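# Move the blue carton from the bookcase to the desk

## Task

Pull the blue carton out of the line of cartons on the bookcase shelf and set it down on the desk. The brown cartons must stay exactly where they were, neither slid nor rotated. The robot must not tip over or finish leaning. The result only counts if it holds without the robot supporting it: release the carton and move the gripper away at the end.

## Robot and tools

ROBOT. A Hello Robot Stretch 4 with one arm: an omni-wheel base, a lift that rides up and down a mast, a telescoping arm that reaches straight out, a three-joint wrist (yaw, pitch, roll) and a two-finger gripper. It stands about 1.6 m tall; the base rim lies within 0.23 m of the base origin. Cameras: head_camera, head_left_camera, head_right_camera, wrist_camera.

FRAMES. Base frame: origin on the floor below the base centre, x ahead, y to the left, z up. hand_pose is reported in this frame; it is a point between the open fingertips, and its axes line up with the base frame when all wrist joints are 0. The printed hand position may be slightly wrong. The odometry frame is the base frame as it was when the scene began.

execute_actions(actions, cameras). actions is a list holding one action, or empty to just read state and images. An action may hold base, joints or both, plus optional pace and contact_limits; alternatively it holds only end_of_arm. Everything in one action starts at once and may finish at different times.
- base: relative move from where the base last reported itself, exactly one key. translate_m: straight drive in metres, positive forward, -2 to 2. strafe_m: sideways in metres, positive left, -2 to 2. rotate_rad: turn in place in radians, positive counter-clockwise seen from above, -3.2 to 3.2.
- joints: absolute targets, keyed by name, any subset. lift_m 0 to 1.2 (m); arm_m 0 to 0.55 (m of extension); wrist_yaw_rad -1.134 to 4.276 (0 points ahead, positive turns left, 3.14 is folded back, above 3.4 the arm may obstruct); wrist_pitch_rad -1.117 to 4.259 (0 level, 1.57 pointing down); wrist_roll_rad -1.117 to 4.259 (0 puts fingers at equal height, positive turns clockwise viewed from behind); gripper_m -0.038 to 0.141 (fingertip gap in m; negative means the fingers press together). Done tolerances: lift and arm ±0.004, yaw and roll ±0.02, pitch ±0.05, gripper ±0.004. A joint target past its range is clipped and reported; any other bad value or unknown key rejects the whole call.
- pace: "slow", "default", "fast" or "max". Base speed 0.1/0.3/0.4/0.6 m/s and turning 1/2/3/4 rad/s respectively; when the lift is above 0.2 these are reduced, down to 0.3 m/s and 1 rad/s at lift 1.2.
- contact_limits: {"arm_m": value}, 0 (gentlest) to 0.75 (firmest), default 0.5; the arm halts with contact_stop when it pushes harder.
- end_of_arm: "enable_torque" revives wrist or gripper motors that have shut off; they then hold their current position.
cameras: list of names, or "all"; omitted or null gives all, [] gives none.
A joint or base omitted from an action may still be driving toward an older target without the status saying so. If a call reports a stop, any later execute_actions, wait or finished_scene calls in the same reply are skipped.
Start-up tip: send lift_m 0.4 with wrist_yaw_rad 0 together to unfold the wrist.

wait(seconds): 0 to 10; nothing new is commanded; returns state and images.
zoom_image(camera, region): region [x0, y0, x1, y1] in pixels of that camera's latest full image, top-left is (0,0), at most 504 by 504.
read_manual(section): only "licences"; moves nothing.
finished_scene(scene): give the current scene number; ends it for good and reports success. Replying without any tool call also ends things.

RESULT LINES. base_status and joint_status: how each motion ended. "done" (for the base, wheels turned the commanded amount even if slipping); "off_target" (stopped short, may still push); "contact_stop_at_<key>" (blocked; that part goes slack, a slack lift may sink, slack wheels may roll); "limit_stop_at_<name>", incl. own_body (self-collision guard, often with wrist pitch below -0.2 and roll below -0.4 or above 4) and tilt (lean over 6 degrees, lift/arm/wheels slack until it lessens); "torque_fault" (a wrist/gripper motor overloaded and went limp; send enable_torque). After a stop the old target is dropped. on_its_own lists uncommanded happenings; "held at" is a held target, not a position. joint_positions: current joint values. lidar_m: 12 distances in m, sector 1 straight ahead then counter-clockwise (4 left, 7 behind, 10 right); "-" means nothing seen or closer than 0.25 m; sees from about 0.15 m up to robot height, may miss glass and thin legs. wrist_depth_mm: 7x7 grid of depths, 100 to 2000 mm, read from top left. base_odometry: wheel-based x, y, heading (-3.142 to 3.142, left positive). turned_by_wheels vs turned_by_imu differing by over ~0.1 rad signals a bump or slip. base_tilt in degrees (forward, right positive), with a fixed bias up to ~1.5. motor_effort: percent of max, positive toward higher joint values, peak in brackets; wheel efforts positive push a right turn; a load in a level gripper shifts wrist pitch effort away from 0. The gripper_m reading does not prove a grasp; a firm squeeze shows as a gripper effort change.

GRIPPING. Command a gap smaller than the carton to squeeze; the tighter the value, the harder the grip, pulling the object toward the wrist by up to a third of the shortfall. If fingertips jam on a surface below, raise the lift.

AVOID. Driving or turning with over 1 kg held and arm_m above 0.2, especially at fast paces; steady high pushes or pulls, worse with a high gripper or a high contact limit; shoving the gripper into things (torque faults); dropping, slamming or knocking the carton or brown cartons. Objects may occasionally be nudged by outside forces.

Each tool is called after "Emit:" as name([rows], argument=value, ...), one row to a line, values as JSON.

## Session

Emit:
execute_actions(actions=[])

Scene clock: 0.00 s.
base_odometry: x=+0.000 y=+0.000 heading=+0.000 (m, m, rad; odometry frame)
turned_by_wheels: +0.000 (rad since the last result)
turned_by_imu: +0.000 (rad since the last result)
base_tilt: forward=+0.0 right=-0.8 (deg)
lidar_m: 2.20 2.34 1.51 1.40 1.41 1.76 1.45 1.50 1.90 1.90 1.92 2.35
base_status: not commanded
joint_positions: lift_m=+0.243 arm_m=+0.001 wrist_yaw_rad=+3.184 wrist_pitch_rad=-0.004 wrist_roll_rad=+0.004 gripper_m=+0.057
joint_status: not commanded
motor_effort: lift_m=+18 arm_m=+0 wrist_yaw_rad=-1 wrist_pitch_rad=-7 wrist_roll_rad=-2 gripper_m=-4 wheel_0=-1 wheel_1=+0 wheel_2=+0 (%)
hand_pose: x=-0.1202 y=+0.0751 z=+0.4219 quat_wxyz=(-0.021, +0.002, +0.002, +1.000) (m; base frame)
wrist_depth_mm: - 138 258 - - - 1661 / - 121 138 - - - 1576 / - 111 136 - - - 1618 / - 120 155 - - - 1618 / 167 135 - - - - 1618 / 215 1921 217 1921 212 1708 1537 / 212 1160 1078 647 1025 1060 1078
pictures: head_camera, head_left_camera, head_right_camera, wrist_camera
Images, in order (width x height): head_camera 420x560, head_left_camera 420x672, head_right_camera 420x672, wrist_camera 616x392.

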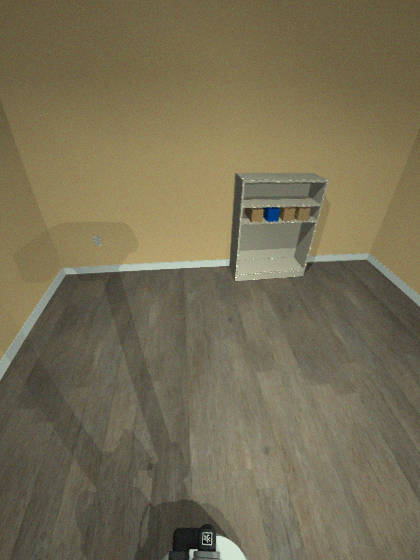

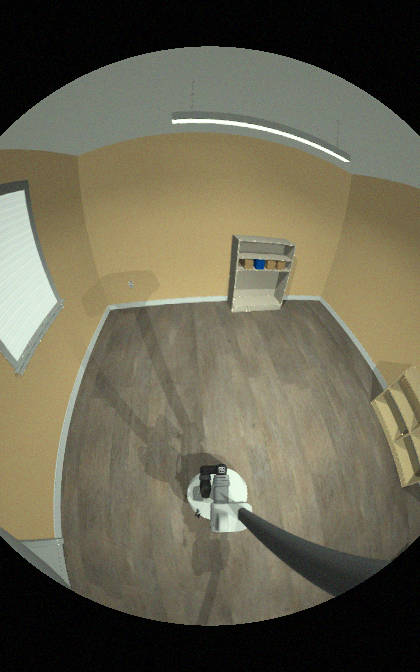

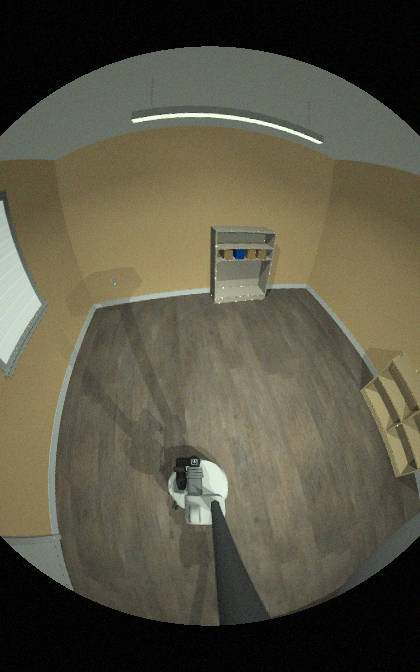

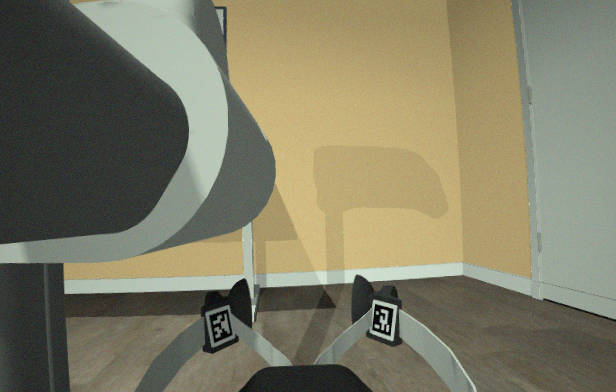

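Emit:
execute_actions([
  {"base":{"rotate_rad":3.14},"joints":{"lift_m":0.7,"wrist_yaw_rad":0,"gripper_m":0.1},"pace":"fast"},
])

Emit:
execute_actions([
  {"base":{"rotate_rad":3.14},"pace":"fast"},
], cameras=[])

Emit:
execute_actions([
  {"base":{"translate_m":1.2},"pace":"fast"},
])

Scene clock: 20.60 s.
base_odometry: x=+0.000 y=+0.000 heading=+3.140 (m, m, rad; odometry frame)
turned_by_wheels: +3.140 (rad since the last result)
turned_by_imu: +3.103 (rad since the last result)
base_tilt: forward=-0.1 right=-0.8 (deg)
lidar_m: 1.47 1.50 1.97 1.91 1.95 2.34 2.21 2.31 1.50 1.38 1.40 1.75
base_status: done
joint_positions: lift_m=+0.700 arm_m=+0.001 wrist_yaw_rad=+0.000 wrist_pitch_rad=-0.004 wrist_roll_rad=+0.004 gripper_m=+0.100
joint_status: all done
motor_effort: lift_m=+21(23) arm_m=+0(0) wrist_yaw_rad=-2(8) wrist_pitch_rad=-8(6) wrist_roll_rad=-2(3) gripper_m=-2(4) wheel_0=-1(3) wheel_1=+0(6) wheel_2=+1(13) (%)
hand_pose: x=+0.4603 y=-0.0873 z=+0.8790 quat_wxyz=(+1.000, +0.002, -0.002, +0.000) (m; base frame)
wrist_depth_mm: 1921 - - - - - 1576 / 1921 1983 - - - - 1499 / 1983 - - - - - 1499 / 1921 1921 - - - - 1499 / 1921 1983 1983 - - - 1537 / 1863 1921 1576 - 212 - 1576 / 1863 1921 1983 153 - 1863 1537
pictures: head_camera, head_left_camera, head_right_camera, wrist_camera
Images, in order (width x height): head_camera 420x560, head_left_camera 420x672, head_right_camera 420x672, wrist_camera 616x392.

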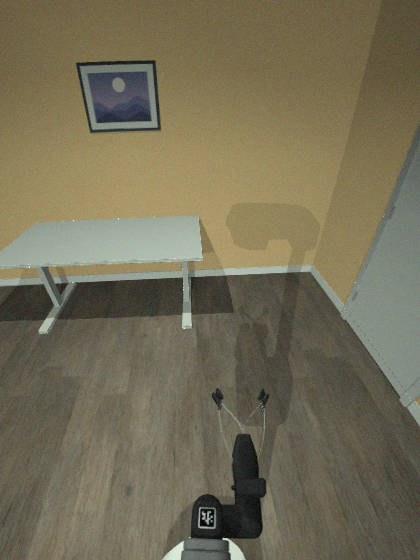

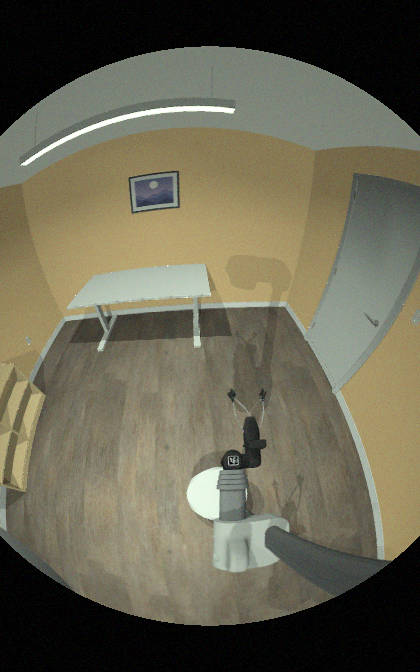

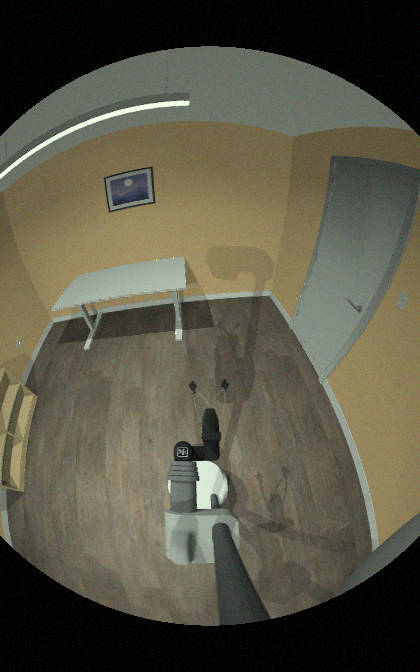

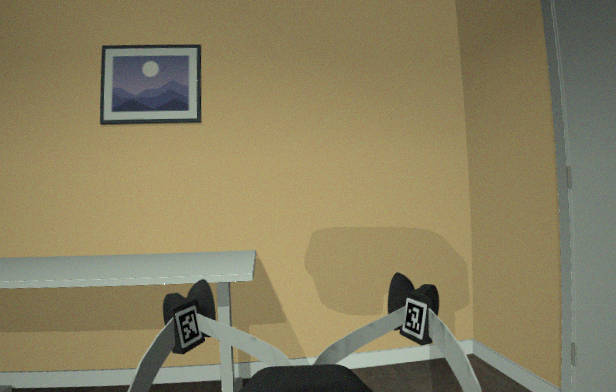

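Scene clock: 23.13 s.
base_odometry: x=+0.000 y=+0.000 heading=-0.003 (m, m, rad; odometry frame)
turned_by_wheels: +3.140 (rad since the last result)
turned_by_imu: +3.103 (rad since the last result)
base_tilt: forward=-0.1 right=-0.8 (deg)
lidar_m: 2.21 2.28 1.47 1.39 1.40 1.82 1.44 1.51 1.92 1.89 1.95 2.32
base_status: done
joint_positions: lift_m=+0.700 arm_m=+0.001 wrist_yaw_rad=+0.000 wrist_pitch_rad=-0.004 wrist_roll_rad=+0.004 gripper_m=+0.100
joint_status: not commanded
motor_effort: lift_m=+21(21) arm_m=-1(1) wrist_yaw_rad=-2(2) wrist_pitch_rad=-8(7) wrist_roll_rad=-1(2) gripper_m=-2(2) wheel_0=+0(4) wheel_1=+1(7) wheel_2=+1(9) (%)
hand_pose: x=+0.4603 y=-0.0873 z=+0.8791 quat_wxyz=(+1.000, +0.002, -0.002, +0.000) (m; base frame)
wrist_depth_mm: - - - - - - - / - - - - - - - / - - - - - - - / - - - - - - - / - - - - - - - / - - - - 211 - - / - - - 154 1983 - -
pictures: none
No camera images: the call's "cameras" was empty. Leave "cameras" out to get every camera's image.

Scene clock: 27.47 s.
base_odometry: x=+1.200 y=-0.004 heading=-0.003 (m, m, rad; odometry frame)
turned_by_wheels: +0.000 (rad since the last result)
turned_by_imu: -0.005 (rad since the last result)
base_tilt: forward=-0.1 right=-0.8 (deg)
lidar_m: 1.03 1.26 1.60 1.50 1.52 1.99 3.47 2.74 1.95 2.17 2.05 1.02
base_status: done
joint_positions: lift_m=+0.700 arm_m=+0.001 wrist_yaw_rad=+0.000 wrist_pitch_rad=-0.004 wrist_roll_rad=+0.004 gripper_m=+0.100
joint_status: not commanded
motor_effort: lift_m=+21(21) arm_m=-1(0) wrist_yaw_rad=-1(2) wrist_pitch_rad=-6(7) wrist_roll_rad=-2(2) gripper_m=-1(2) wheel_0=+0(4) wheel_1=+0(7) wheel_2=+1(9) (%)
hand_pose: x=+0.4603 y=-0.0874 z=+0.8791 quat_wxyz=(+1.000, +0.002, -0.002, +0.000) (m; base frame)
wrist_depth_mm: 1008 1025 1060 1078 1118 1138 1229 / 991 1060 1078 1078 1138 1160 1229 / 991 1025 1042 1098 1118 1118 1229 / 991 1025 1060 1078 1060 1078 1138 / 976 1025 1042 1060 878 854 842 / 991 991 1042 1098 213 820 842 / 960 1008 1008 153 891 1078 1138
pictures: head_camera, head_left_camera, head_right_camera, wrist_camera
Images, in order (width x height): head_camera 420x560, head_left_camera 420x672, head_right_camera 420x672, wrist_camera 616x392.

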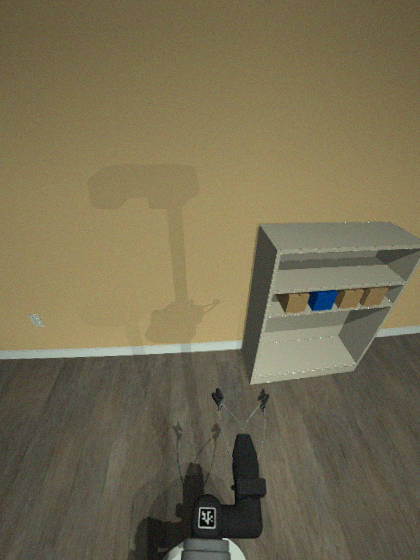

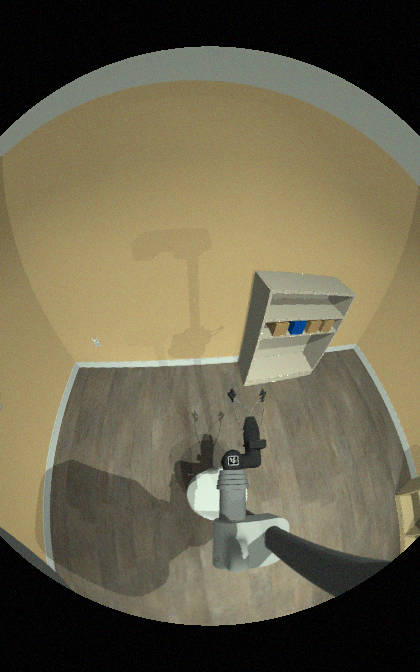

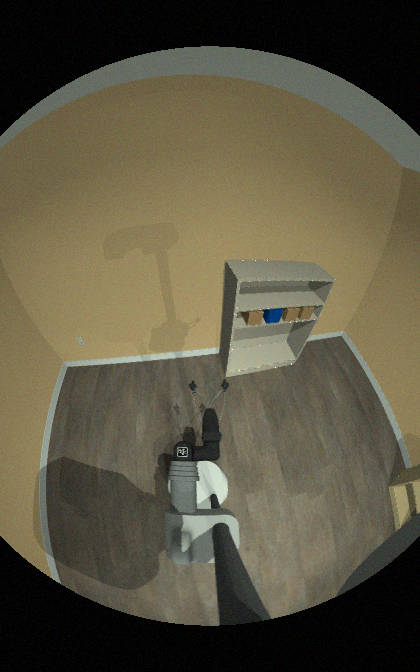

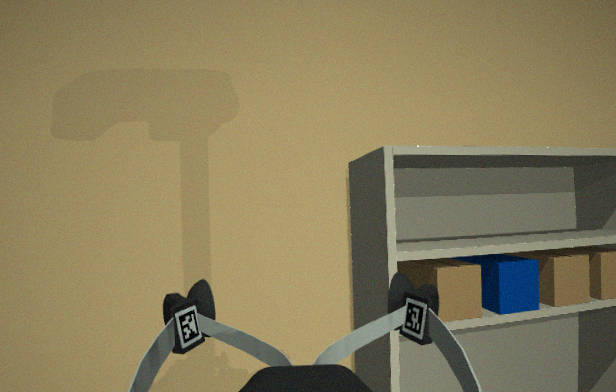

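Emit:
execute_actions([
  {"base":{"rotate_rad":0.1},"joints":{"lift_m":0.5,"gripper_m":0.13}},
], cameras=[])

Emit:
execute_actions([
  {"base":{"strafe_m":-0.68},"pace":"fast"},
], cameras=["head_camera","wrist_camera"])

Scene clock: 40.60 s.
base_odometry: x=+1.200 y=-0.004 heading=+0.097 (m, m, rad; odometry frame)
turned_by_wheels: +0.100 (rad since the last result)
turned_by_imu: +0.097 (rad since the last result)
base_tilt: forward=+0.0 right=-0.8 (deg)
lidar_m: 1.24 1.31 1.62 1.49 1.58 2.18 3.50 2.65 1.96 2.17 1.41 1.00
base_status: done
joint_positions: lift_m=+0.500 arm_m=+0.001 wrist_yaw_rad=+0.000 wrist_pitch_rad=-0.004 wrist_roll_rad=+0.004 gripper_m=+0.130
joint_status: all done
motor_effort: lift_m=+15(18) arm_m=-1(1) wrist_yaw_rad=-2(1) wrist_pitch_rad=-8(7) wrist_roll_rad=-1(3) gripper_m=+0(1) wheel_0=-2(5) wheel_1=-1(6) wheel_2=-2(10) (%)
hand_pose: x=+0.4603 y=-0.0874 z=+0.6796 quat_wxyz=(+1.000, +0.002, -0.002, +0.000) (m; base frame)
wrist_depth_mm: 1042 1042 1060 1042 1078 1098 1098 / 1060 1060 1078 1060 1078 931 931 / 1025 1060 1078 1078 1025 1060 1025 / 1060 1060 1078 1060 1060 750 778 / 1025 1060 1025 1060 1042 1025 1025 / 1025 1025 1042 1060 931 1025 1008 / 1025 1008 1042 151 991 1008 1008
pictures: none
No camera images: the call's "cameras" was empty. Leave "cameras" out to get every camera's image.

Scene clock: 43.53 s.
base_odometry: x=+1.266 y=-0.680 heading=+0.097 (m, m, rad; odometry frame)
turned_by_wheels: +0.000 (rad since the last result)
turned_by_imu: +0.001 (rad since the last result)
base_tilt: forward=+0.0 right=-0.8 (deg)
lidar_m: 0.93 0.99 1.78 2.19 2.30 3.07 3.52 1.61 1.36 1.50 1.55 1.02
base_status: done
joint_positions: lift_m=+0.500 arm_m=+0.001 wrist_yaw_rad=+0.000 wrist_pitch_rad=-0.004 wrist_roll_rad=+0.004 gripper_m=+0.130
joint_status: not commanded
motor_effort: lift_m=+14(14) arm_m=+0(1) wrist_yaw_rad=-2(2) wrist_pitch_rad=-7(7) wrist_roll_rad=-3(2) gripper_m=-1(1) wheel_0=-1(11) wheel_1=+0(12) wheel_2=+0(1) (%)
hand_pose: x=+0.4603 y=-0.0874 z=+0.6796 quat_wxyz=(+1.000, +0.002, -0.002, +0.000) (m; base frame)
wrist_depth_mm: 1098 1060 1060 1098 1098 1098 1138 / 1042 798 866 904 931 1078 1118 / 1060 917 1008 1060 1042 1098 1098 / 1060 759 750 759 768 931 1078 / 1060 809 991 1025 1042 931 1078 / 1042 732 1008 1025 1008 809 1078 / 1025 820 991 151 1042 931 1060
pictures: head_camera, wrist_camera
Images, in order (width x height): head_camera 420x560, wrist_camera 616x392.

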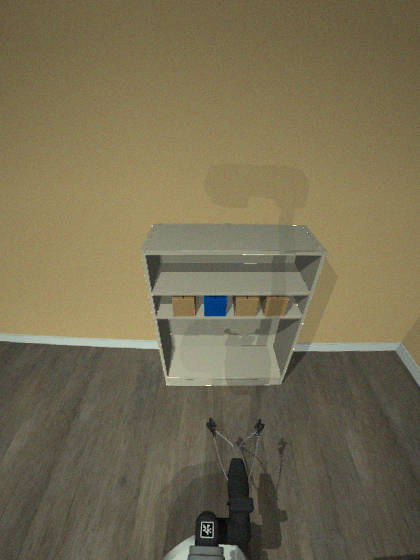

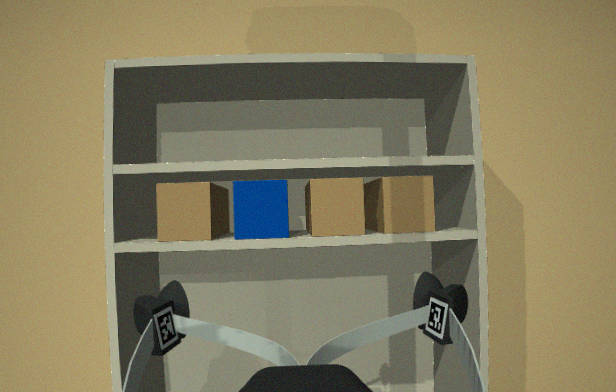

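Emit:
execute_actions([
  {"base":{"strafe_m":0.087},"joints":{"lift_m":0.49,"gripper_m":0.141,"arm_m":0.3}},
], cameras=["head_camera","wrist_camera"])

Scene clock: 57.50 s.
base_odometry: x=+1.257 y=-0.594 heading=+0.097 (m, m, rad; odometry frame)
turned_by_wheels: +0.000 (rad since the last result)
turned_by_imu: -0.002 (rad since the last result)
base_tilt: forward=-0.1 right=-0.8 (deg)
lidar_m: 0.93 1.32 1.79 2.10 2.20 2.97 3.50 1.76 1.46 1.57 1.65 0.98
base_status: done
joint_positions: lift_m=+0.490 arm_m=+0.299 wrist_yaw_rad=+0.000 wrist_pitch_rad=-0.004 wrist_roll_rad=+0.004 gripper_m=+0.141
joint_status: all done
motor_effort: lift_m=+14(14) arm_m=+7(6) wrist_yaw_rad=+0(0) wrist_pitch_rad=-7(7) wrist_roll_rad=-2(1) gripper_m=+1(2) wheel_0=+2(7) wheel_1=+0(10) wheel_2=-1(5) (%)
hand_pose: x=+0.7582 y=-0.0874 z=+0.6696 quat_wxyz=(+1.000, +0.002, -0.002, +0.000) (m; base frame)
wrist_depth_mm: 477 603 647 661 668 668 597 / 484 654 723 732 741 750 627 / 484 469 484 455 462 473 473 / 480 442 445 449 459 466 469 / 469 439 442 449 480 477 597 / 469 492 699 707 723 732 640 / 452 525 691 154 715 732 647
pictures: head_camera, wrist_camera
Images, in order (width x height): head_camera 420x560, wrist_camera 616x392.

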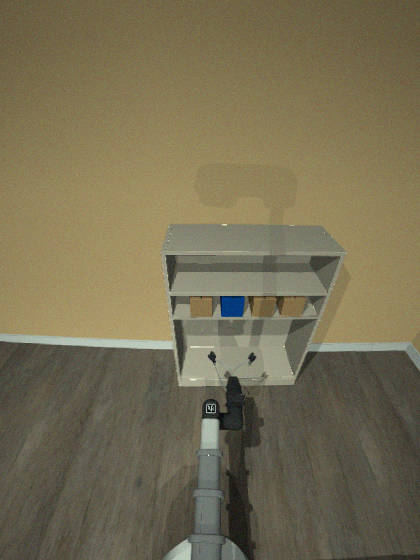

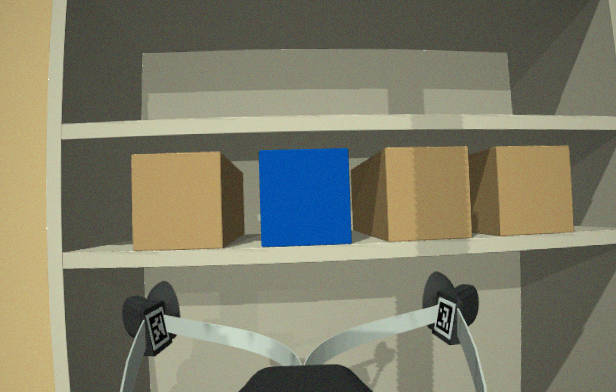

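Emit:
execute_actions([
  {"base":{"rotate_rad":0.055},"pace":"slow"},
], cameras=[])

Emit:
execute_actions([
  {"base":{"strafe_m":-0.05},"joints":{"arm_m":0.45},"pace":"slow"},
], cameras=["wrist_camera"])

Scene clock: 65.77 s.
base_odometry: x=+1.257 y=-0.594 heading=+0.151 (m, m, rad; odometry frame)
turned_by_wheels: +0.055 (rad since the last result)
turned_by_imu: +0.053 (rad since the last result)
base_tilt: forward=+0.0 right=-0.8 (deg)
lidar_m: 0.93 1.35 1.87 2.08 2.24 3.15 3.52 1.66 1.45 1.59 1.66 1.00
base_status: done
joint_positions: lift_m=+0.490 arm_m=+0.299 wrist_yaw_rad=+0.000 wrist_pitch_rad=-0.004 wrist_roll_rad=+0.004 gripper_m=+0.141
joint_status: not commanded
motor_effort: lift_m=+15(15) arm_m=+7(6) wrist_yaw_rad=-1(1) wrist_pitch_rad=-7(7) wrist_roll_rad=-2(1) gripper_m=+0(2) wheel_0=-2(1) wheel_1=-2(4) wheel_2=-1(3) (%)
hand_pose: x=+0.7582 y=-0.0874 z=+0.6696 quat_wxyz=(+1.000, +0.002, -0.002, +0.000) (m; base frame)
wrist_depth_mm: 788 525 640 668 668 668 647 / 788 525 732 715 723 723 699 / 788 466 449 449 452 452 459 / 768 517 442 445 445 445 445 / 768 442 442 442 452 445 668 / 778 439 707 707 699 699 707 / 768 452 699 154 699 707 699
pictures: none
No camera images: the call's "cameras" was empty. Leave "cameras" out to get every camera's image.

Scene clock: 68.53 s.
base_odometry: x=+1.265 y=-0.643 heading=+0.151 (m, m, rad; odometry frame)
turned_by_wheels: +0.000 (rad since the last result)
turned_by_imu: -0.001 (rad since the last result)
base_tilt: forward=+0.0 right=-0.8 (deg)
lidar_m: 0.95 1.33 1.92 2.14 2.31 2.77 3.51 1.60 1.38 1.52 1.61 0.97
base_status: done
joint_positions: lift_m=+0.490 arm_m=+0.449 wrist_yaw_rad=+0.000 wrist_pitch_rad=-0.004 wrist_roll_rad=+0.004 gripper_m=+0.141
joint_status: all done
motor_effort: lift_m=+15(14) arm_m=+7(8) wrist_yaw_rad=+0(1) wrist_pitch_rad=-6(7) wrist_roll_rad=-3(2) gripper_m=+1(0) wheel_0=+1(5) wheel_1=+0(8) wheel_2=+0(4) (%)
hand_pose: x=+0.9082 y=-0.0874 z=+0.6696 quat_wxyz=(+1.000, +0.002, -0.002, +0.000) (m; base frame)
wrist_depth_mm: 418 569 569 574 574 574 574 / 301 317 300 309 314 320 317 / 342 293 368 293 334 293 296 / 375 291 317 293 338 293 294 / 290 290 294 291 293 291 293 / 387 291 549 549 291 554 554 / 402 500 554 154 549 549 554
pictures: wrist_camera
Images, in order (width x height): wrist_camera 616x392.

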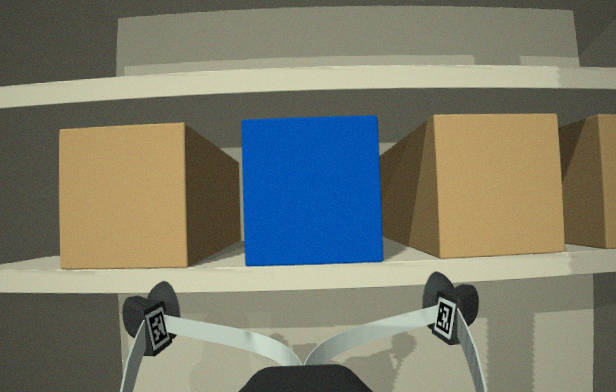

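Emit:
execute_actions([
  {"base":{"strafe_m":-0.004},"joints":{"lift_m":0.545,"arm_m":0.49},"pace":"slow"},
], cameras=["wrist_camera","head_camera"])

Scene clock: 84.40 s.
base_odometry: x=+1.265 y=-0.647 heading=+0.151 (m, m, rad; odometry frame)
turned_by_wheels: +0.000 (rad since the last result)
turned_by_imu: -0.001 (rad since the last result)
base_tilt: forward=+0.0 right=-0.8 (deg)
lidar_m: 0.95 1.31 1.92 2.15 2.31 2.77 3.51 1.58 1.39 1.52 1.64 0.98
base_status: done
joint_positions: lift_m=+0.545 arm_m=+0.489 wrist_yaw_rad=+0.000 wrist_pitch_rad=-0.004 wrist_roll_rad=+0.004 gripper_m=+0.141
joint_status: all done
motor_effort: lift_m=+22(23) arm_m=+6(5) wrist_yaw_rad=-1(0) wrist_pitch_rad=-6(7) wrist_roll_rad=-2(2) gripper_m=-1(1) wheel_0=+2(3) wheel_1=-1(4) wheel_2=+0(4) (%)
hand_pose: x=+0.9482 y=-0.0874 z=+0.7240 quat_wxyz=(+1.000, +0.002, -0.002, +0.000) (m; base frame)
wrist_depth_mm: 421 508 525 530 530 525 530 / 424 525 525 525 530 530 530 / 267 254 255 266 278 256 257 / 253 253 332 252 330 254 254 / 249 251 290 251 300 253 251 / 249 248 250 250 250 250 250 / 249 249 250 153 251 250 517
pictures: head_camera, wrist_camera
Images, in order (width x height): head_camera 420x560, wrist_camera 616x392.

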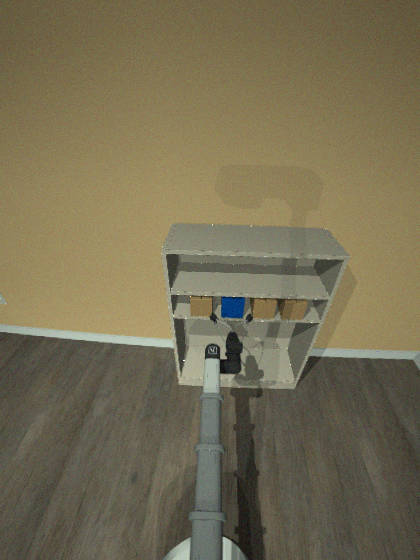

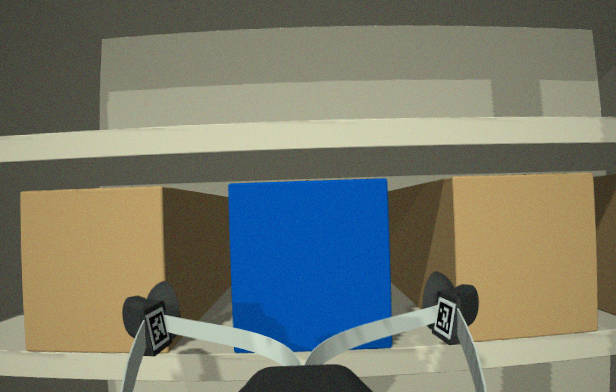

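Emit:
execute_actions([
  {"base":{"strafe_m":-0.005},"joints":{"lift_m":0.555,"arm_m":0.515,"gripper_m":0.128},"pace":"slow"},
], cameras=["wrist_camera"])

Scene clock: 91.87 s.
base_odometry: x=+1.266 y=-0.652 heading=+0.151 (m, m, rad; odometry frame)
turned_by_wheels: +0.000 (rad since the last result)
turned_by_imu: -0.001 (rad since the last result)
base_tilt: forward=-0.1 right=-0.8 (deg)
lidar_m: 0.93 1.33 1.89 2.15 2.31 2.79 3.50 1.59 1.38 1.52 1.61 0.99
base_status: done
joint_positions: lift_m=+0.555 arm_m=+0.514 wrist_yaw_rad=+0.000 wrist_pitch_rad=-0.004 wrist_roll_rad=+0.004 gripper_m=+0.128
joint_status: all done
motor_effort: lift_m=+22(24) arm_m=+7(6) wrist_yaw_rad=-1(0) wrist_pitch_rad=-7(6) wrist_roll_rad=-2(2) gripper_m=+0(2) wheel_0=+2(5) wheel_1=-3(4) wheel_2=+0(1) (%)
hand_pose: x=+0.9732 y=-0.0874 z=+0.7340 quat_wxyz=(+1.000, +0.002, -0.002, +0.000) (m; base frame)
wrist_depth_mm: 427 496 508 504 500 500 504 / 430 500 504 504 500 500 500 / 229 229 232 230 230 230 230 / 254 279 309 227 355 235 227 / 226 226 226 226 287 228 227 / 224 225 225 226 225 225 226 / 223 224 224 150 228 224 224
pictures: wrist_camera
Images, in order (width x height): wrist_camera 616x392.

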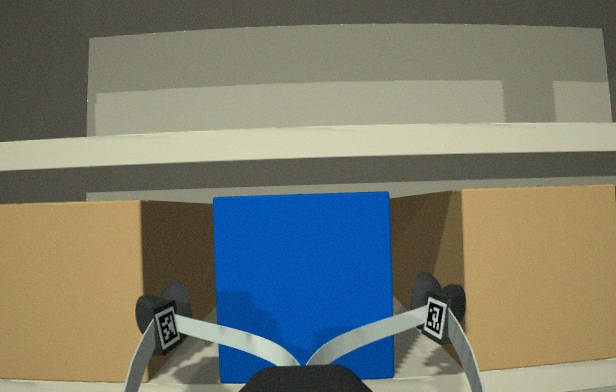

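Emit:
execute_actions([
  {"joints":{"arm_m":0.55},"pace":"slow","contact_limits":{"arm_m":0.15}},
], cameras=["wrist_camera","head_camera"])

Scene clock: 97.60 s.
base_odometry: x=+1.266 y=-0.652 heading=+0.151 (m, m, rad; odometry frame)
turned_by_wheels: +0.000 (rad since the last result)
turned_by_imu: -0.001 (rad since the last result)
base_tilt: forward=-0.1 right=-0.7 (deg)
lidar_m: 0.94 1.35 1.90 2.13 2.28 2.78 3.52 1.59 1.39 1.53 1.60 0.98
base_status: not commanded
joint_positions: lift_m=+0.555 arm_m=+0.549 wrist_yaw_rad=+0.000 wrist_pitch_rad=-0.004 wrist_roll_rad=+0.004 gripper_m=+0.128
joint_status: all done
motor_effort: lift_m=+22(21) arm_m=+7(6) wrist_yaw_rad=-1(2) wrist_pitch_rad=-7(7) wrist_roll_rad=-2(3) gripper_m=+0(0) wheel_0=+2(2) wheel_1=-3(3) wheel_2=+0(0) (%)
contact_limits: arm_m 0.15
hand_pose: x=+1.0082 y=-0.0874 z=+0.7340 quat_wxyz=(+1.000, +0.002, -0.002, +0.000) (m; base frame)
wrist_depth_mm: 424 469 466 466 466 462 466 / 430 466 462 462 466 466 466 / 194 195 194 195 195 195 196 / 255 282 300 192 320 236 193 / 195 216 191 191 191 201 191 / 193 195 190 190 190 191 191 / 192 193 190 151 190 189 -
pictures: head_camera, wrist_camera
Images, in order (width x height): head_camera 420x560, wrist_camera 616x392.

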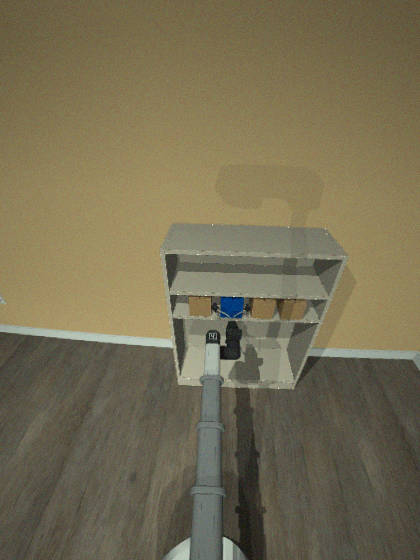

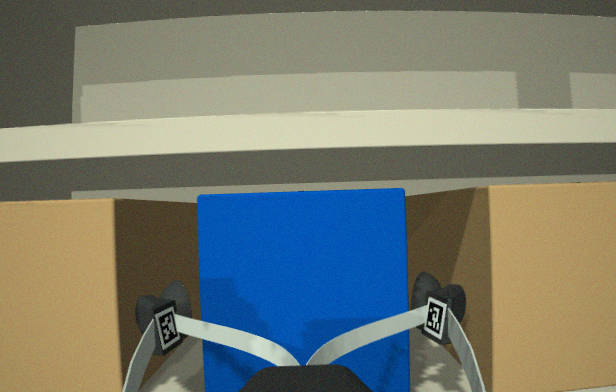

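Emit:
execute_actions([
  {"base":{"translate_m":0.025},"pace":"slow"},
], cameras=["wrist_camera"])

Emit:
execute_actions([
  {"joints":{"gripper_m":0.06},"pace":"slow"},
], cameras=["wrist_camera"])

Emit:
execute_actions([
  {"joints":{"lift_m":0.565},"pace":"slow"},
], cameras=["wrist_camera"])

Scene clock: 104.17 s.
base_odometry: x=+1.290 y=-0.648 heading=+0.151 (m, m, rad; odometry frame)
turned_by_wheels: +0.000 (rad since the last result)
turned_by_imu: -0.001 (rad since the last result)
base_tilt: forward=-0.1 right=-0.8 (deg)
lidar_m: 0.91 1.29 1.86 2.16 2.29 2.82 3.51 1.61 1.37 1.53 1.62 0.97
base_status: done
joint_positions: lift_m=+0.555 arm_m=+0.549 wrist_yaw_rad=-0.005 wrist_pitch_rad=-0.004 wrist_roll_rad=+0.004 gripper_m=+0.128
joint_status: not commanded
on_its_own: wrist_yaw_rad is at rest, and its effort (+15) is outside its rest range (-13 to +13)
motor_effort: lift_m=+22(22) arm_m=+7(7) wrist_yaw_rad=+15(15) wrist_pitch_rad=-8(8) wrist_roll_rad=-2(2) gripper_m=-1(1) wheel_0=+4(8) wheel_1=+2(4) wheel_2=-6(9) (%)
hand_pose: x=+1.0077 y=-0.0890 z=+0.7340 quat_wxyz=(+1.000, +0.002, -0.002, -0.003) (m; base frame)
wrist_depth_mm: 433 442 442 442 439 449 449 / 436 433 442 439 442 442 445 / 169 169 170 171 177 182 206 / 259 289 172 172 294 227 169 / 168 233 171 171 172 211 168 / 167 199 170 171 171 191 167 / 166 195 169 156 170 190 -
pictures: wrist_camera
Images, in order (width x height): wrist_camera 616x392.

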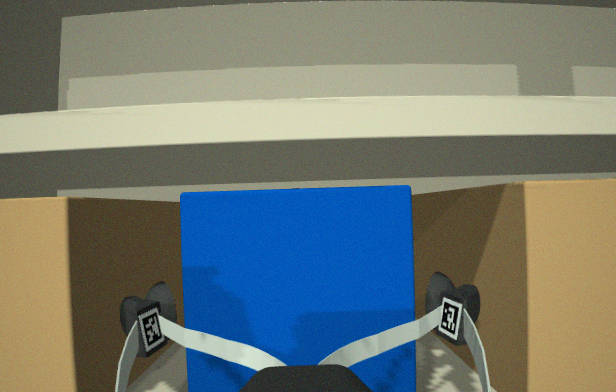

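Scene clock: 107.30 s.
base_odometry: x=+1.291 y=-0.648 heading=+0.151 (m, m, rad; odometry frame)
turned_by_wheels: +0.000 (rad since the last result)
turned_by_imu: -0.001 (rad since the last result)
base_tilt: forward=+0.0 right=-0.8 (deg)
lidar_m: 0.91 1.30 1.86 2.14 2.29 2.78 3.53 1.57 1.41 1.52 1.60 0.95
base_status: not commanded
joint_positions: lift_m=+0.555 arm_m=+0.549 wrist_yaw_rad=+0.000 wrist_pitch_rad=-0.003 wrist_roll_rad=+0.004 gripper_m=+0.061
joint_status: all done
motor_effort: lift_m=+22(22) arm_m=+6(6) wrist_yaw_rad=-2(15) wrist_pitch_rad=-8(7) wrist_roll_rad=-2(2) gripper_m=-24(27) wheel_0=+3(4) wheel_1=+1(1) wheel_2=-2(6) (%)
hand_pose: x=+1.0082 y=-0.0873 z=+0.7339 quat_wxyz=(+1.000, +0.002, -0.002, +0.000) (m; base frame)
wrist_depth_mm: 430 439 439 445 439 442 445 / 430 439 442 436 439 442 439 / 168 169 169 171 177 182 205 / 258 289 164 163 163 249 167 / 167 228 163 162 162 215 166 / 167 196 163 161 160 187 166 / 166 173 161 160 159 176 -
pictures: wrist_camera
Images, in order (width x height): wrist_camera 616x392.

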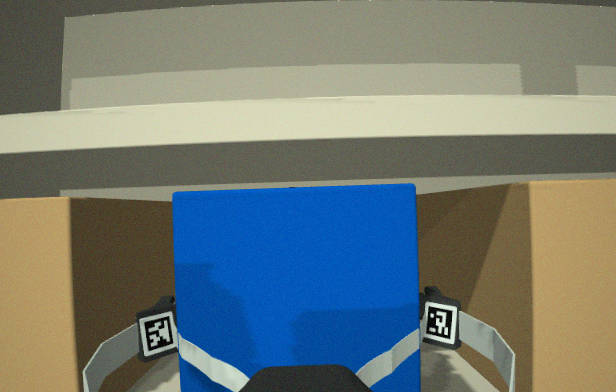

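Scene clock: 108.03 s.
base_odometry: x=+1.291 y=-0.648 heading=+0.151 (m, m, rad; odometry frame)
turned_by_wheels: +0.000 (rad since the last result)
turned_by_imu: +0.000 (rad since the last result)
base_tilt: forward=+0.0 right=-0.7 (deg)
lidar_m: 0.91 1.31 1.87 2.15 2.29 2.81 3.55 1.59 1.41 1.52 1.62 0.96
base_status: not commanded
joint_positions: lift_m=+0.565 arm_m=+0.549 wrist_yaw_rad=+0.000 wrist_pitch_rad=-0.003 wrist_roll_rad=+0.004 gripper_m=+0.061
joint_status: all done
motor_effort: lift_m=+22(22) arm_m=+7(7) wrist_yaw_rad=-2(1) wrist_pitch_rad=-9(9) wrist_roll_rad=-2(2) gripper_m=-23(24) wheel_0=+3(3) wheel_1=+1(1) wheel_2=-2(2) (%)
hand_pose: x=+1.0082 y=-0.0873 z=+0.7436 quat_wxyz=(+1.000, +0.002, -0.001, +0.000) (m; base frame)
wrist_depth_mm: 427 442 442 439 442 442 445 / 427 439 439 439 442 442 439 / 168 168 168 169 169 170 169 / 246 277 164 163 163 278 370 / 168 229 164 162 160 215 167 / 167 196 162 161 160 187 166 / 166 173 161 160 160 176 -
pictures: wrist_camera
Images, in order (width x height): wrist_camera 616x392.

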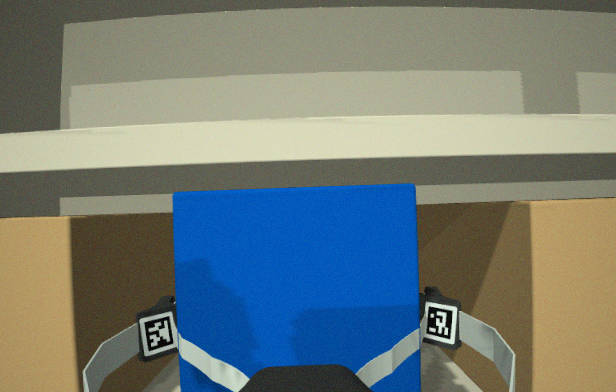

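Emit:
execute_actions([
  {"joints":{"arm_m":0.3},"pace":"slow"},
], cameras=["wrist_camera","head_camera"])

Scene clock: 114.13 s.
base_odometry: x=+1.291 y=-0.648 heading=+0.151 (m, m, rad; odometry frame)
turned_by_wheels: +0.000 (rad since the last result)
turned_by_imu: -0.002 (rad since the last result)
base_tilt: forward=+0.0 right=-0.8 (deg)
lidar_m: 0.71 1.30 1.87 2.15 2.31 2.80 3.52 1.57 1.42 1.52 1.60 0.96
base_status: not commanded
joint_positions: lift_m=+0.565 arm_m=+0.301 wrist_yaw_rad=+0.000 wrist_pitch_rad=-0.002 wrist_roll_rad=+0.004 gripper_m=+0.061
joint_status: all done
motor_effort: lift_m=+22(22) arm_m=-7(7) wrist_yaw_rad=-1(2) wrist_pitch_rad=-11(11) wrist_roll_rad=-2(2) gripper_m=-25(24) wheel_0=+3(3) wheel_1=+1(1) wheel_2=-3(3) (%)
hand_pose: x=+0.7606 y=-0.0874 z=+0.7436 quat_wxyz=(+1.000, +0.002, -0.001, +0.000) (m; base frame)
wrist_depth_mm: 442 484 504 508 512 512 525 / 459 603 691 683 691 683 615 / 459 647 683 683 691 699 634 / 433 455 165 163 163 418 418 / 452 415 163 162 161 418 415 / 424 415 162 161 160 415 415 / 436 174 161 160 159 668 654
pictures: head_camera, wrist_camera
Images, in order (width x height): head_camera 420x560, wrist_camera 616x392.

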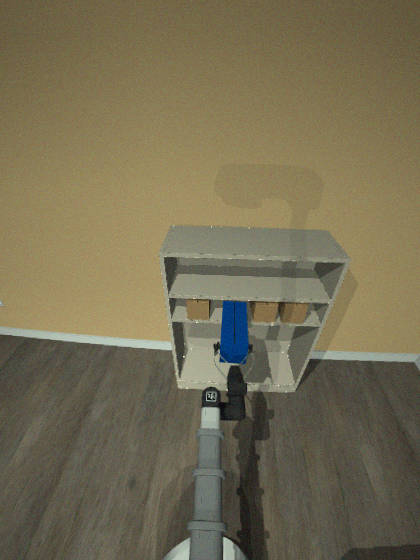

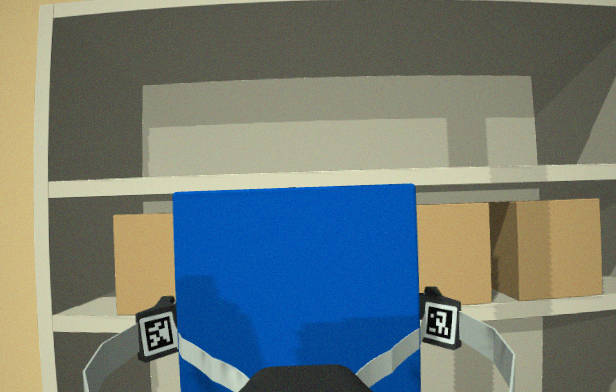

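Emit:
execute_actions([
  {"joints":{"arm_m":0.05},"pace":"slow"},
], cameras=["head_camera","head_left_camera"])

Scene clock: 120.97 s.
base_odometry: x=+1.291 y=-0.648 heading=+0.151 (m, m, rad; odometry frame)
turned_by_wheels: +0.000 (rad since the last result)
turned_by_imu: -0.002 (rad since the last result)
base_tilt: forward=-0.1 right=-0.8 (deg)
lidar_m: 0.42 1.30 1.89 2.14 2.32 2.81 3.55 1.57 1.40 1.51 1.62 0.48
base_status: not commanded
joint_positions: lift_m=+0.565 arm_m=+0.051 wrist_yaw_rad=+0.000 wrist_pitch_rad=-0.002 wrist_roll_rad=+0.004 gripper_m=+0.061
joint_status: all done
motor_effort: lift_m=+22(22) arm_m=-7(7) wrist_yaw_rad=+0(1) wrist_pitch_rad=-11(9) wrist_roll_rad=-2(2) gripper_m=-23(25) wheel_0=+3(3) wheel_1=+1(1) wheel_2=-2(2) (%)
hand_pose: x=+0.5106 y=-0.0874 z=+0.7436 quat_wxyz=(+1.000, +0.002, -0.001, +0.000) (m; base frame)
wrist_depth_mm: 1025 1008 1008 1008 1008 1008 1008 / 1042 1008 768 798 820 788 991 / 1025 854 946 960 946 904 991 / 1025 831 164 163 163 741 976 / 991 820 163 162 161 661 960 / 991 668 162 161 160 809 960 / 976 174 161 160 160 750 699
pictures: head_camera, head_left_camera
Images, in order (width x height): head_camera 420x560, head_left_camera 420x672.

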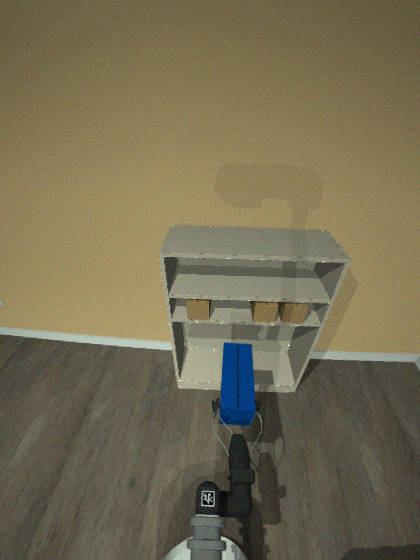

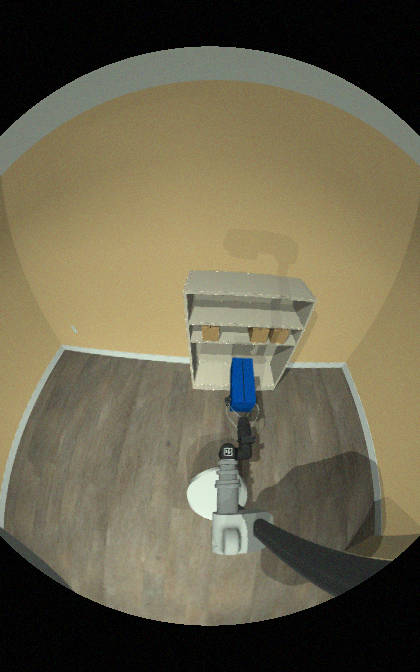

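Emit:
execute_actions([
  {"base":{"translate_m":-0.5},"joints":{"arm_m":0.02}},
], cameras=[])

Emit:
execute_actions([
  {"base":{"rotate_rad":3.05},"joints":{"lift_m":0.8},"pace":"slow"},
], cameras=[])

Emit:
execute_actions([
  {"base":{"translate_m":1.2}},
], cameras=["head_camera","head_left_camera"])

Scene clock: 129.27 s.
base_odometry: x=+0.796 y=-0.723 heading=+0.151 (m, m, rad; odometry frame)
turned_by_wheels: +0.000 (rad since the last result)
turned_by_imu: +0.000 (rad since the last result)
base_tilt: forward=+0.0 right=-0.8 (deg)
lidar_m: 0.41 1.84 2.25 2.17 2.32 2.28 2.23 1.54 1.16 1.50 1.61 0.44
base_status: done
joint_positions: lift_m=+0.565 arm_m=+0.021 wrist_yaw_rad=+0.000 wrist_pitch_rad=-0.002 wrist_roll_rad=+0.004 gripper_m=+0.061
joint_status: all done
motor_effort: lift_m=+21(22) arm_m=-7(8) wrist_yaw_rad=+0(1) wrist_pitch_rad=-10(10) wrist_roll_rad=-2(2) gripper_m=-26(25) wheel_0=+0(6) wheel_1=-1(4) wheel_2=-1(11) (%)
hand_pose: x=+0.4805 y=-0.0874 z=+0.7436 quat_wxyz=(+1.000, +0.002, -0.001, +0.000) (m; base frame)
wrist_depth_mm: 1618 1576 1576 1576 1537 1499 1537 / 1576 1576 1576 1576 1499 1499 1537 / 1537 1537 1618 1499 1397 1499 1537 / 1576 1576 164 163 163 1499 1499 / 1537 1499 163 162 161 1464 1464 / 1537 1499 162 161 160 1499 1464 / 1499 174 160 160 159 1308 1464
pictures: none
No camera images: the call's "cameras" was empty. Leave "cameras" out to get every camera's image.

Scene clock: 133.60 s.
base_odometry: x=+0.796 y=-0.723 heading=-3.082 (m, m, rad; odometry frame)
turned_by_wheels: +3.049 (rad since the last result)
turned_by_imu: +3.013 (rad since the last result)
base_tilt: forward=-0.1 right=-0.8 (deg)
lidar_m: 0.38 1.69 1.15 1.16 1.54 1.53 1.42 1.79 2.30 2.13 2.26 0.43
base_status: done
joint_positions: lift_m=+0.800 arm_m=+0.021 wrist_yaw_rad=+0.000 wrist_pitch_rad=-0.002 wrist_roll_rad=+0.004 gripper_m=+0.061
joint_status: all done
motor_effort: lift_m=+22(23) arm_m=-7(6) wrist_yaw_rad=-1(1) wrist_pitch_rad=-10(10) wrist_roll_rad=-2(1) gripper_m=-25(24) wheel_0=-2(3) wheel_1=-2(5) wheel_2=-3(9) (%)
hand_pose: x=+0.4806 y=-0.0874 z=+0.9786 quat_wxyz=(+1.000, +0.002, -0.001, +0.000) (m; base frame)
wrist_depth_mm: - - - - - - - / - - - - - - - / - - - - - - - / - - 164 163 163 - - / - - 163 162 161 - - / - - 162 161 160 - - / - 174 161 160 159 - -
pictures: none
No camera images: the call's "cameras" was empty. Leave "cameras" out to get every camera's image.

Scene clock: 139.07 s.
base_odometry: x=-0.402 y=-0.794 heading=-3.082 (m, m, rad; odometry frame)
turned_by_wheels: +0.000 (rad since the last result)
turned_by_imu: -0.005 (rad since the last result)
base_tilt: forward=+0.0 right=-0.8 (deg)
lidar_m: 0.38 1.04 1.67 1.14 1.19 2.15 2.63 3.03 2.27 2.13 2.19 0.42
base_status: done
joint_positions: lift_m=+0.800 arm_m=+0.021 wrist_yaw_rad=+0.000 wrist_pitch_rad=-0.002 wrist_roll_rad=+0.004 gripper_m=+0.061
joint_status: not commanded
motor_effort: lift_m=+21(22) arm_m=-7(7) wrist_yaw_rad=-1(2) wrist_pitch_rad=-9(11) wrist_roll_rad=-2(2) gripper_m=-24(25) wheel_0=+0(5) wheel_1=+0(5) wheel_2=+1(6) (%)
hand_pose: x=+0.4806 y=-0.0874 z=+0.9787 quat_wxyz=(+1.000, +0.002, -0.001, +0.000) (m; base frame)
wrist_depth_mm: 1499 1537 1576 1537 1618 1661 1661 / 1464 1537 1537 1618 1576 1576 1708 / 1499 1537 1661 1618 1618 1618 1708 / 1499 1499 165 163 163 1618 1618 / 1499 1537 163 162 161 1576 1618 / 1499 1182 163 161 160 1042 1618 / 798 174 161 160 159 768 1618
pictures: head_camera, head_left_camera
Images, in order (width x height): head_camera 420x560, head_left_camera 420x672.

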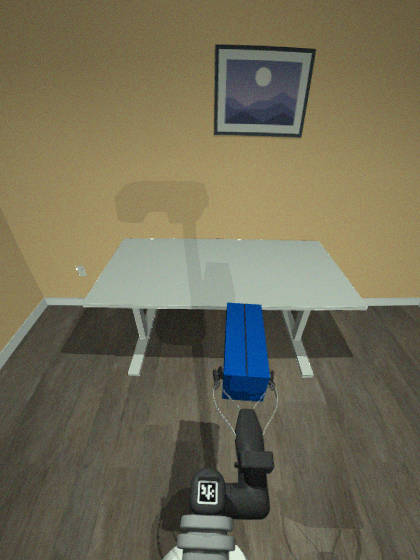

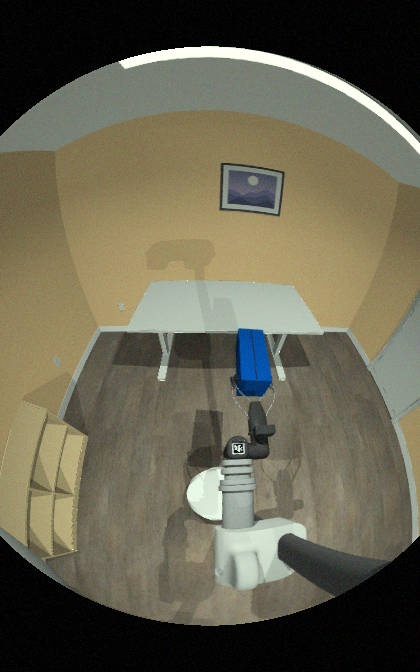

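Emit:
execute_actions([
  {"base":{"translate_m":0.45},"joints":{"arm_m":0.25,"lift_m":0.7}},
])

Scene clock: 146.40 s.
base_odometry: x=-0.851 y=-0.821 heading=-3.082 (m, m, rad; odometry frame)
turned_by_wheels: +0.000 (rad since the last result)
turned_by_imu: -0.003 (rad since the last result)
base_tilt: forward=-0.1 right=-0.7 (deg)
lidar_m: 0.54 0.55 0.77 1.16 1.23 1.62 3.39 3.16 2.26 2.10 0.81 0.54
base_status: done
joint_positions: lift_m=+0.700 arm_m=+0.249 wrist_yaw_rad=+0.000 wrist_pitch_rad=-0.002 wrist_roll_rad=+0.004 gripper_m=+0.061
joint_status: all done
motor_effort: lift_m=+15(20) arm_m=+7(8) wrist_yaw_rad=-1(0) wrist_pitch_rad=-9(11) wrist_roll_rad=-3(2) gripper_m=-23(25) wheel_0=+0(5) wheel_1=+1(7) wheel_2=+1(8) (%)
hand_pose: x=+0.7083 y=-0.0874 z=+0.8791 quat_wxyz=(+1.000, +0.002, -0.001, +0.000) (m; base frame)
wrist_depth_mm: 854 866 878 904 904 917 960 / 854 866 878 904 904 917 931 / 842 854 891 891 891 917 931 / 842 866 165 163 163 904 931 / 842 866 163 162 161 891 917 / 798 798 163 161 160 691 676 / 521 173 161 160 159 427 466
pictures: head_camera, head_left_camera, head_right_camera, wrist_camera
Images, in order (width x height): head_camera 420x560, head_left_camera 420x672, head_right_camera 420x672, wrist_camera 616x392.

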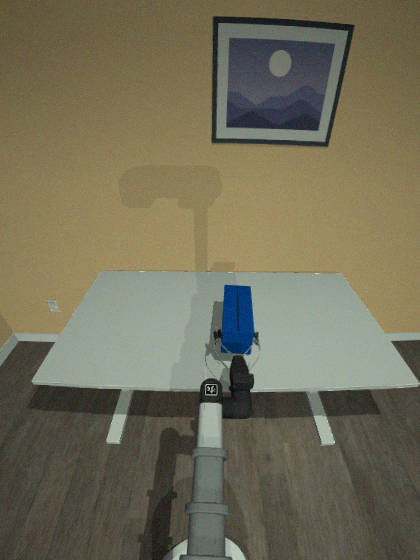

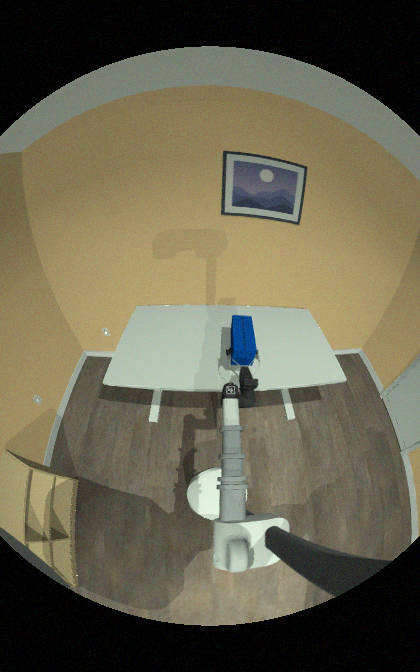

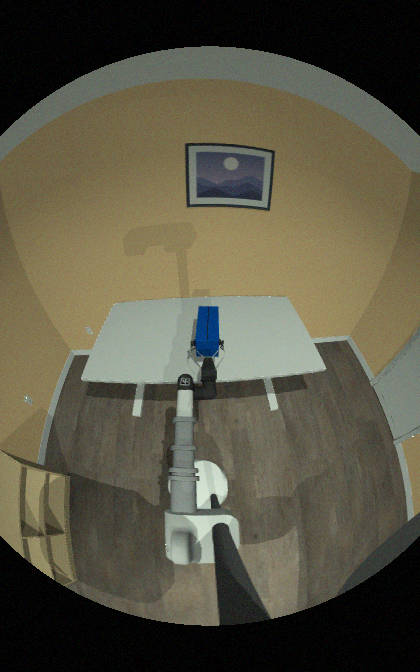

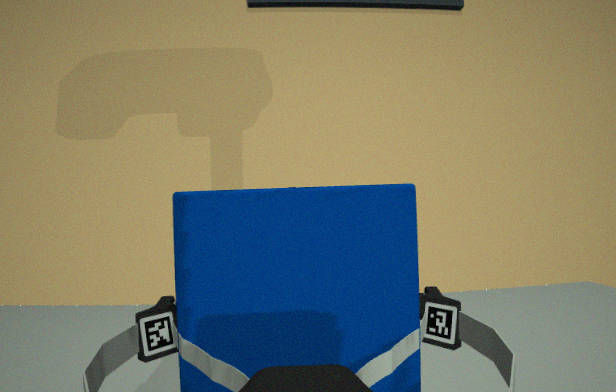

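Emit:
execute_actions([
  {"joints":{"lift_m":0.625,"arm_m":0.3},"pace":"slow"},
], cameras=["head_left_camera","wrist_camera"])

Scene clock: 152.33 s.
base_odometry: x=-0.851 y=-0.821 heading=-3.082 (m, m, rad; odometry frame)
turned_by_wheels: +0.000 (rad since the last result)
turned_by_imu: -0.001 (rad since the last result)
base_tilt: forward=+0.0 right=-0.7 (deg)
lidar_m: 0.52 0.55 0.75 1.18 1.22 1.63 3.44 3.16 2.26 2.07 0.81 0.57
base_status: not commanded
joint_positions: lift_m=+0.625 arm_m=+0.299 wrist_yaw_rad=+0.000 wrist_pitch_rad=-0.002 wrist_roll_rad=+0.004 gripper_m=+0.061
joint_status: all done
motor_effort: lift_m=+14(13) arm_m=+7(5) wrist_yaw_rad=-1(3) wrist_pitch_rad=-11(11) wrist_roll_rad=-2(3) gripper_m=-25(24) wheel_0=+0(0) wheel_1=+1(1) wheel_2=+1(1) (%)
hand_pose: x=+0.7582 y=-0.0874 z=+0.8042 quat_wxyz=(+1.000, +0.002, -0.001, +0.000) (m; base frame)
wrist_depth_mm: 809 820 842 842 866 866 878 / 809 820 820 831 842 878 878 / 809 820 831 842 854 854 891 / 798 820 165 163 163 854 878 / 798 798 163 162 161 842 854 / 508 517 163 161 160 445 430 / 338 173 161 160 159 272 293
pictures: head_left_camera, wrist_camera
Images, in order (width x height): head_left_camera 420x672, wrist_camera 616x392.

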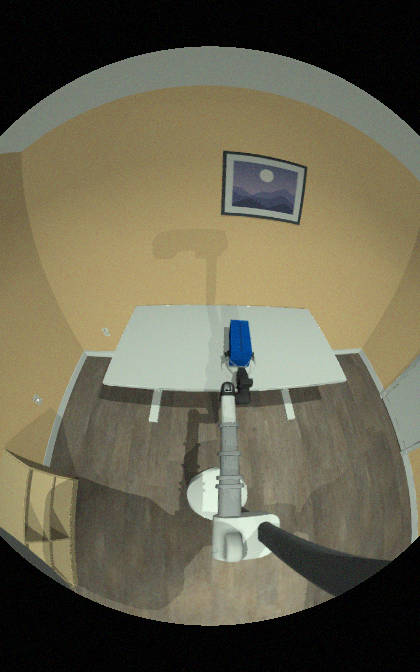

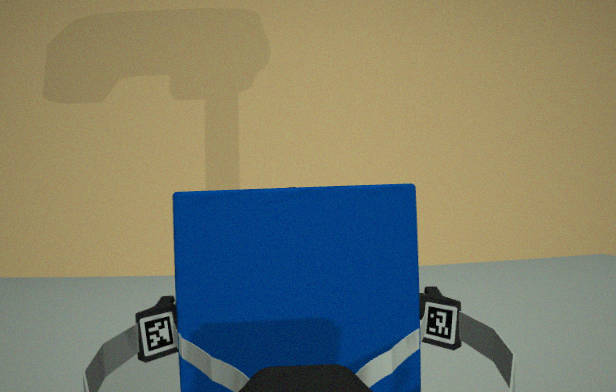

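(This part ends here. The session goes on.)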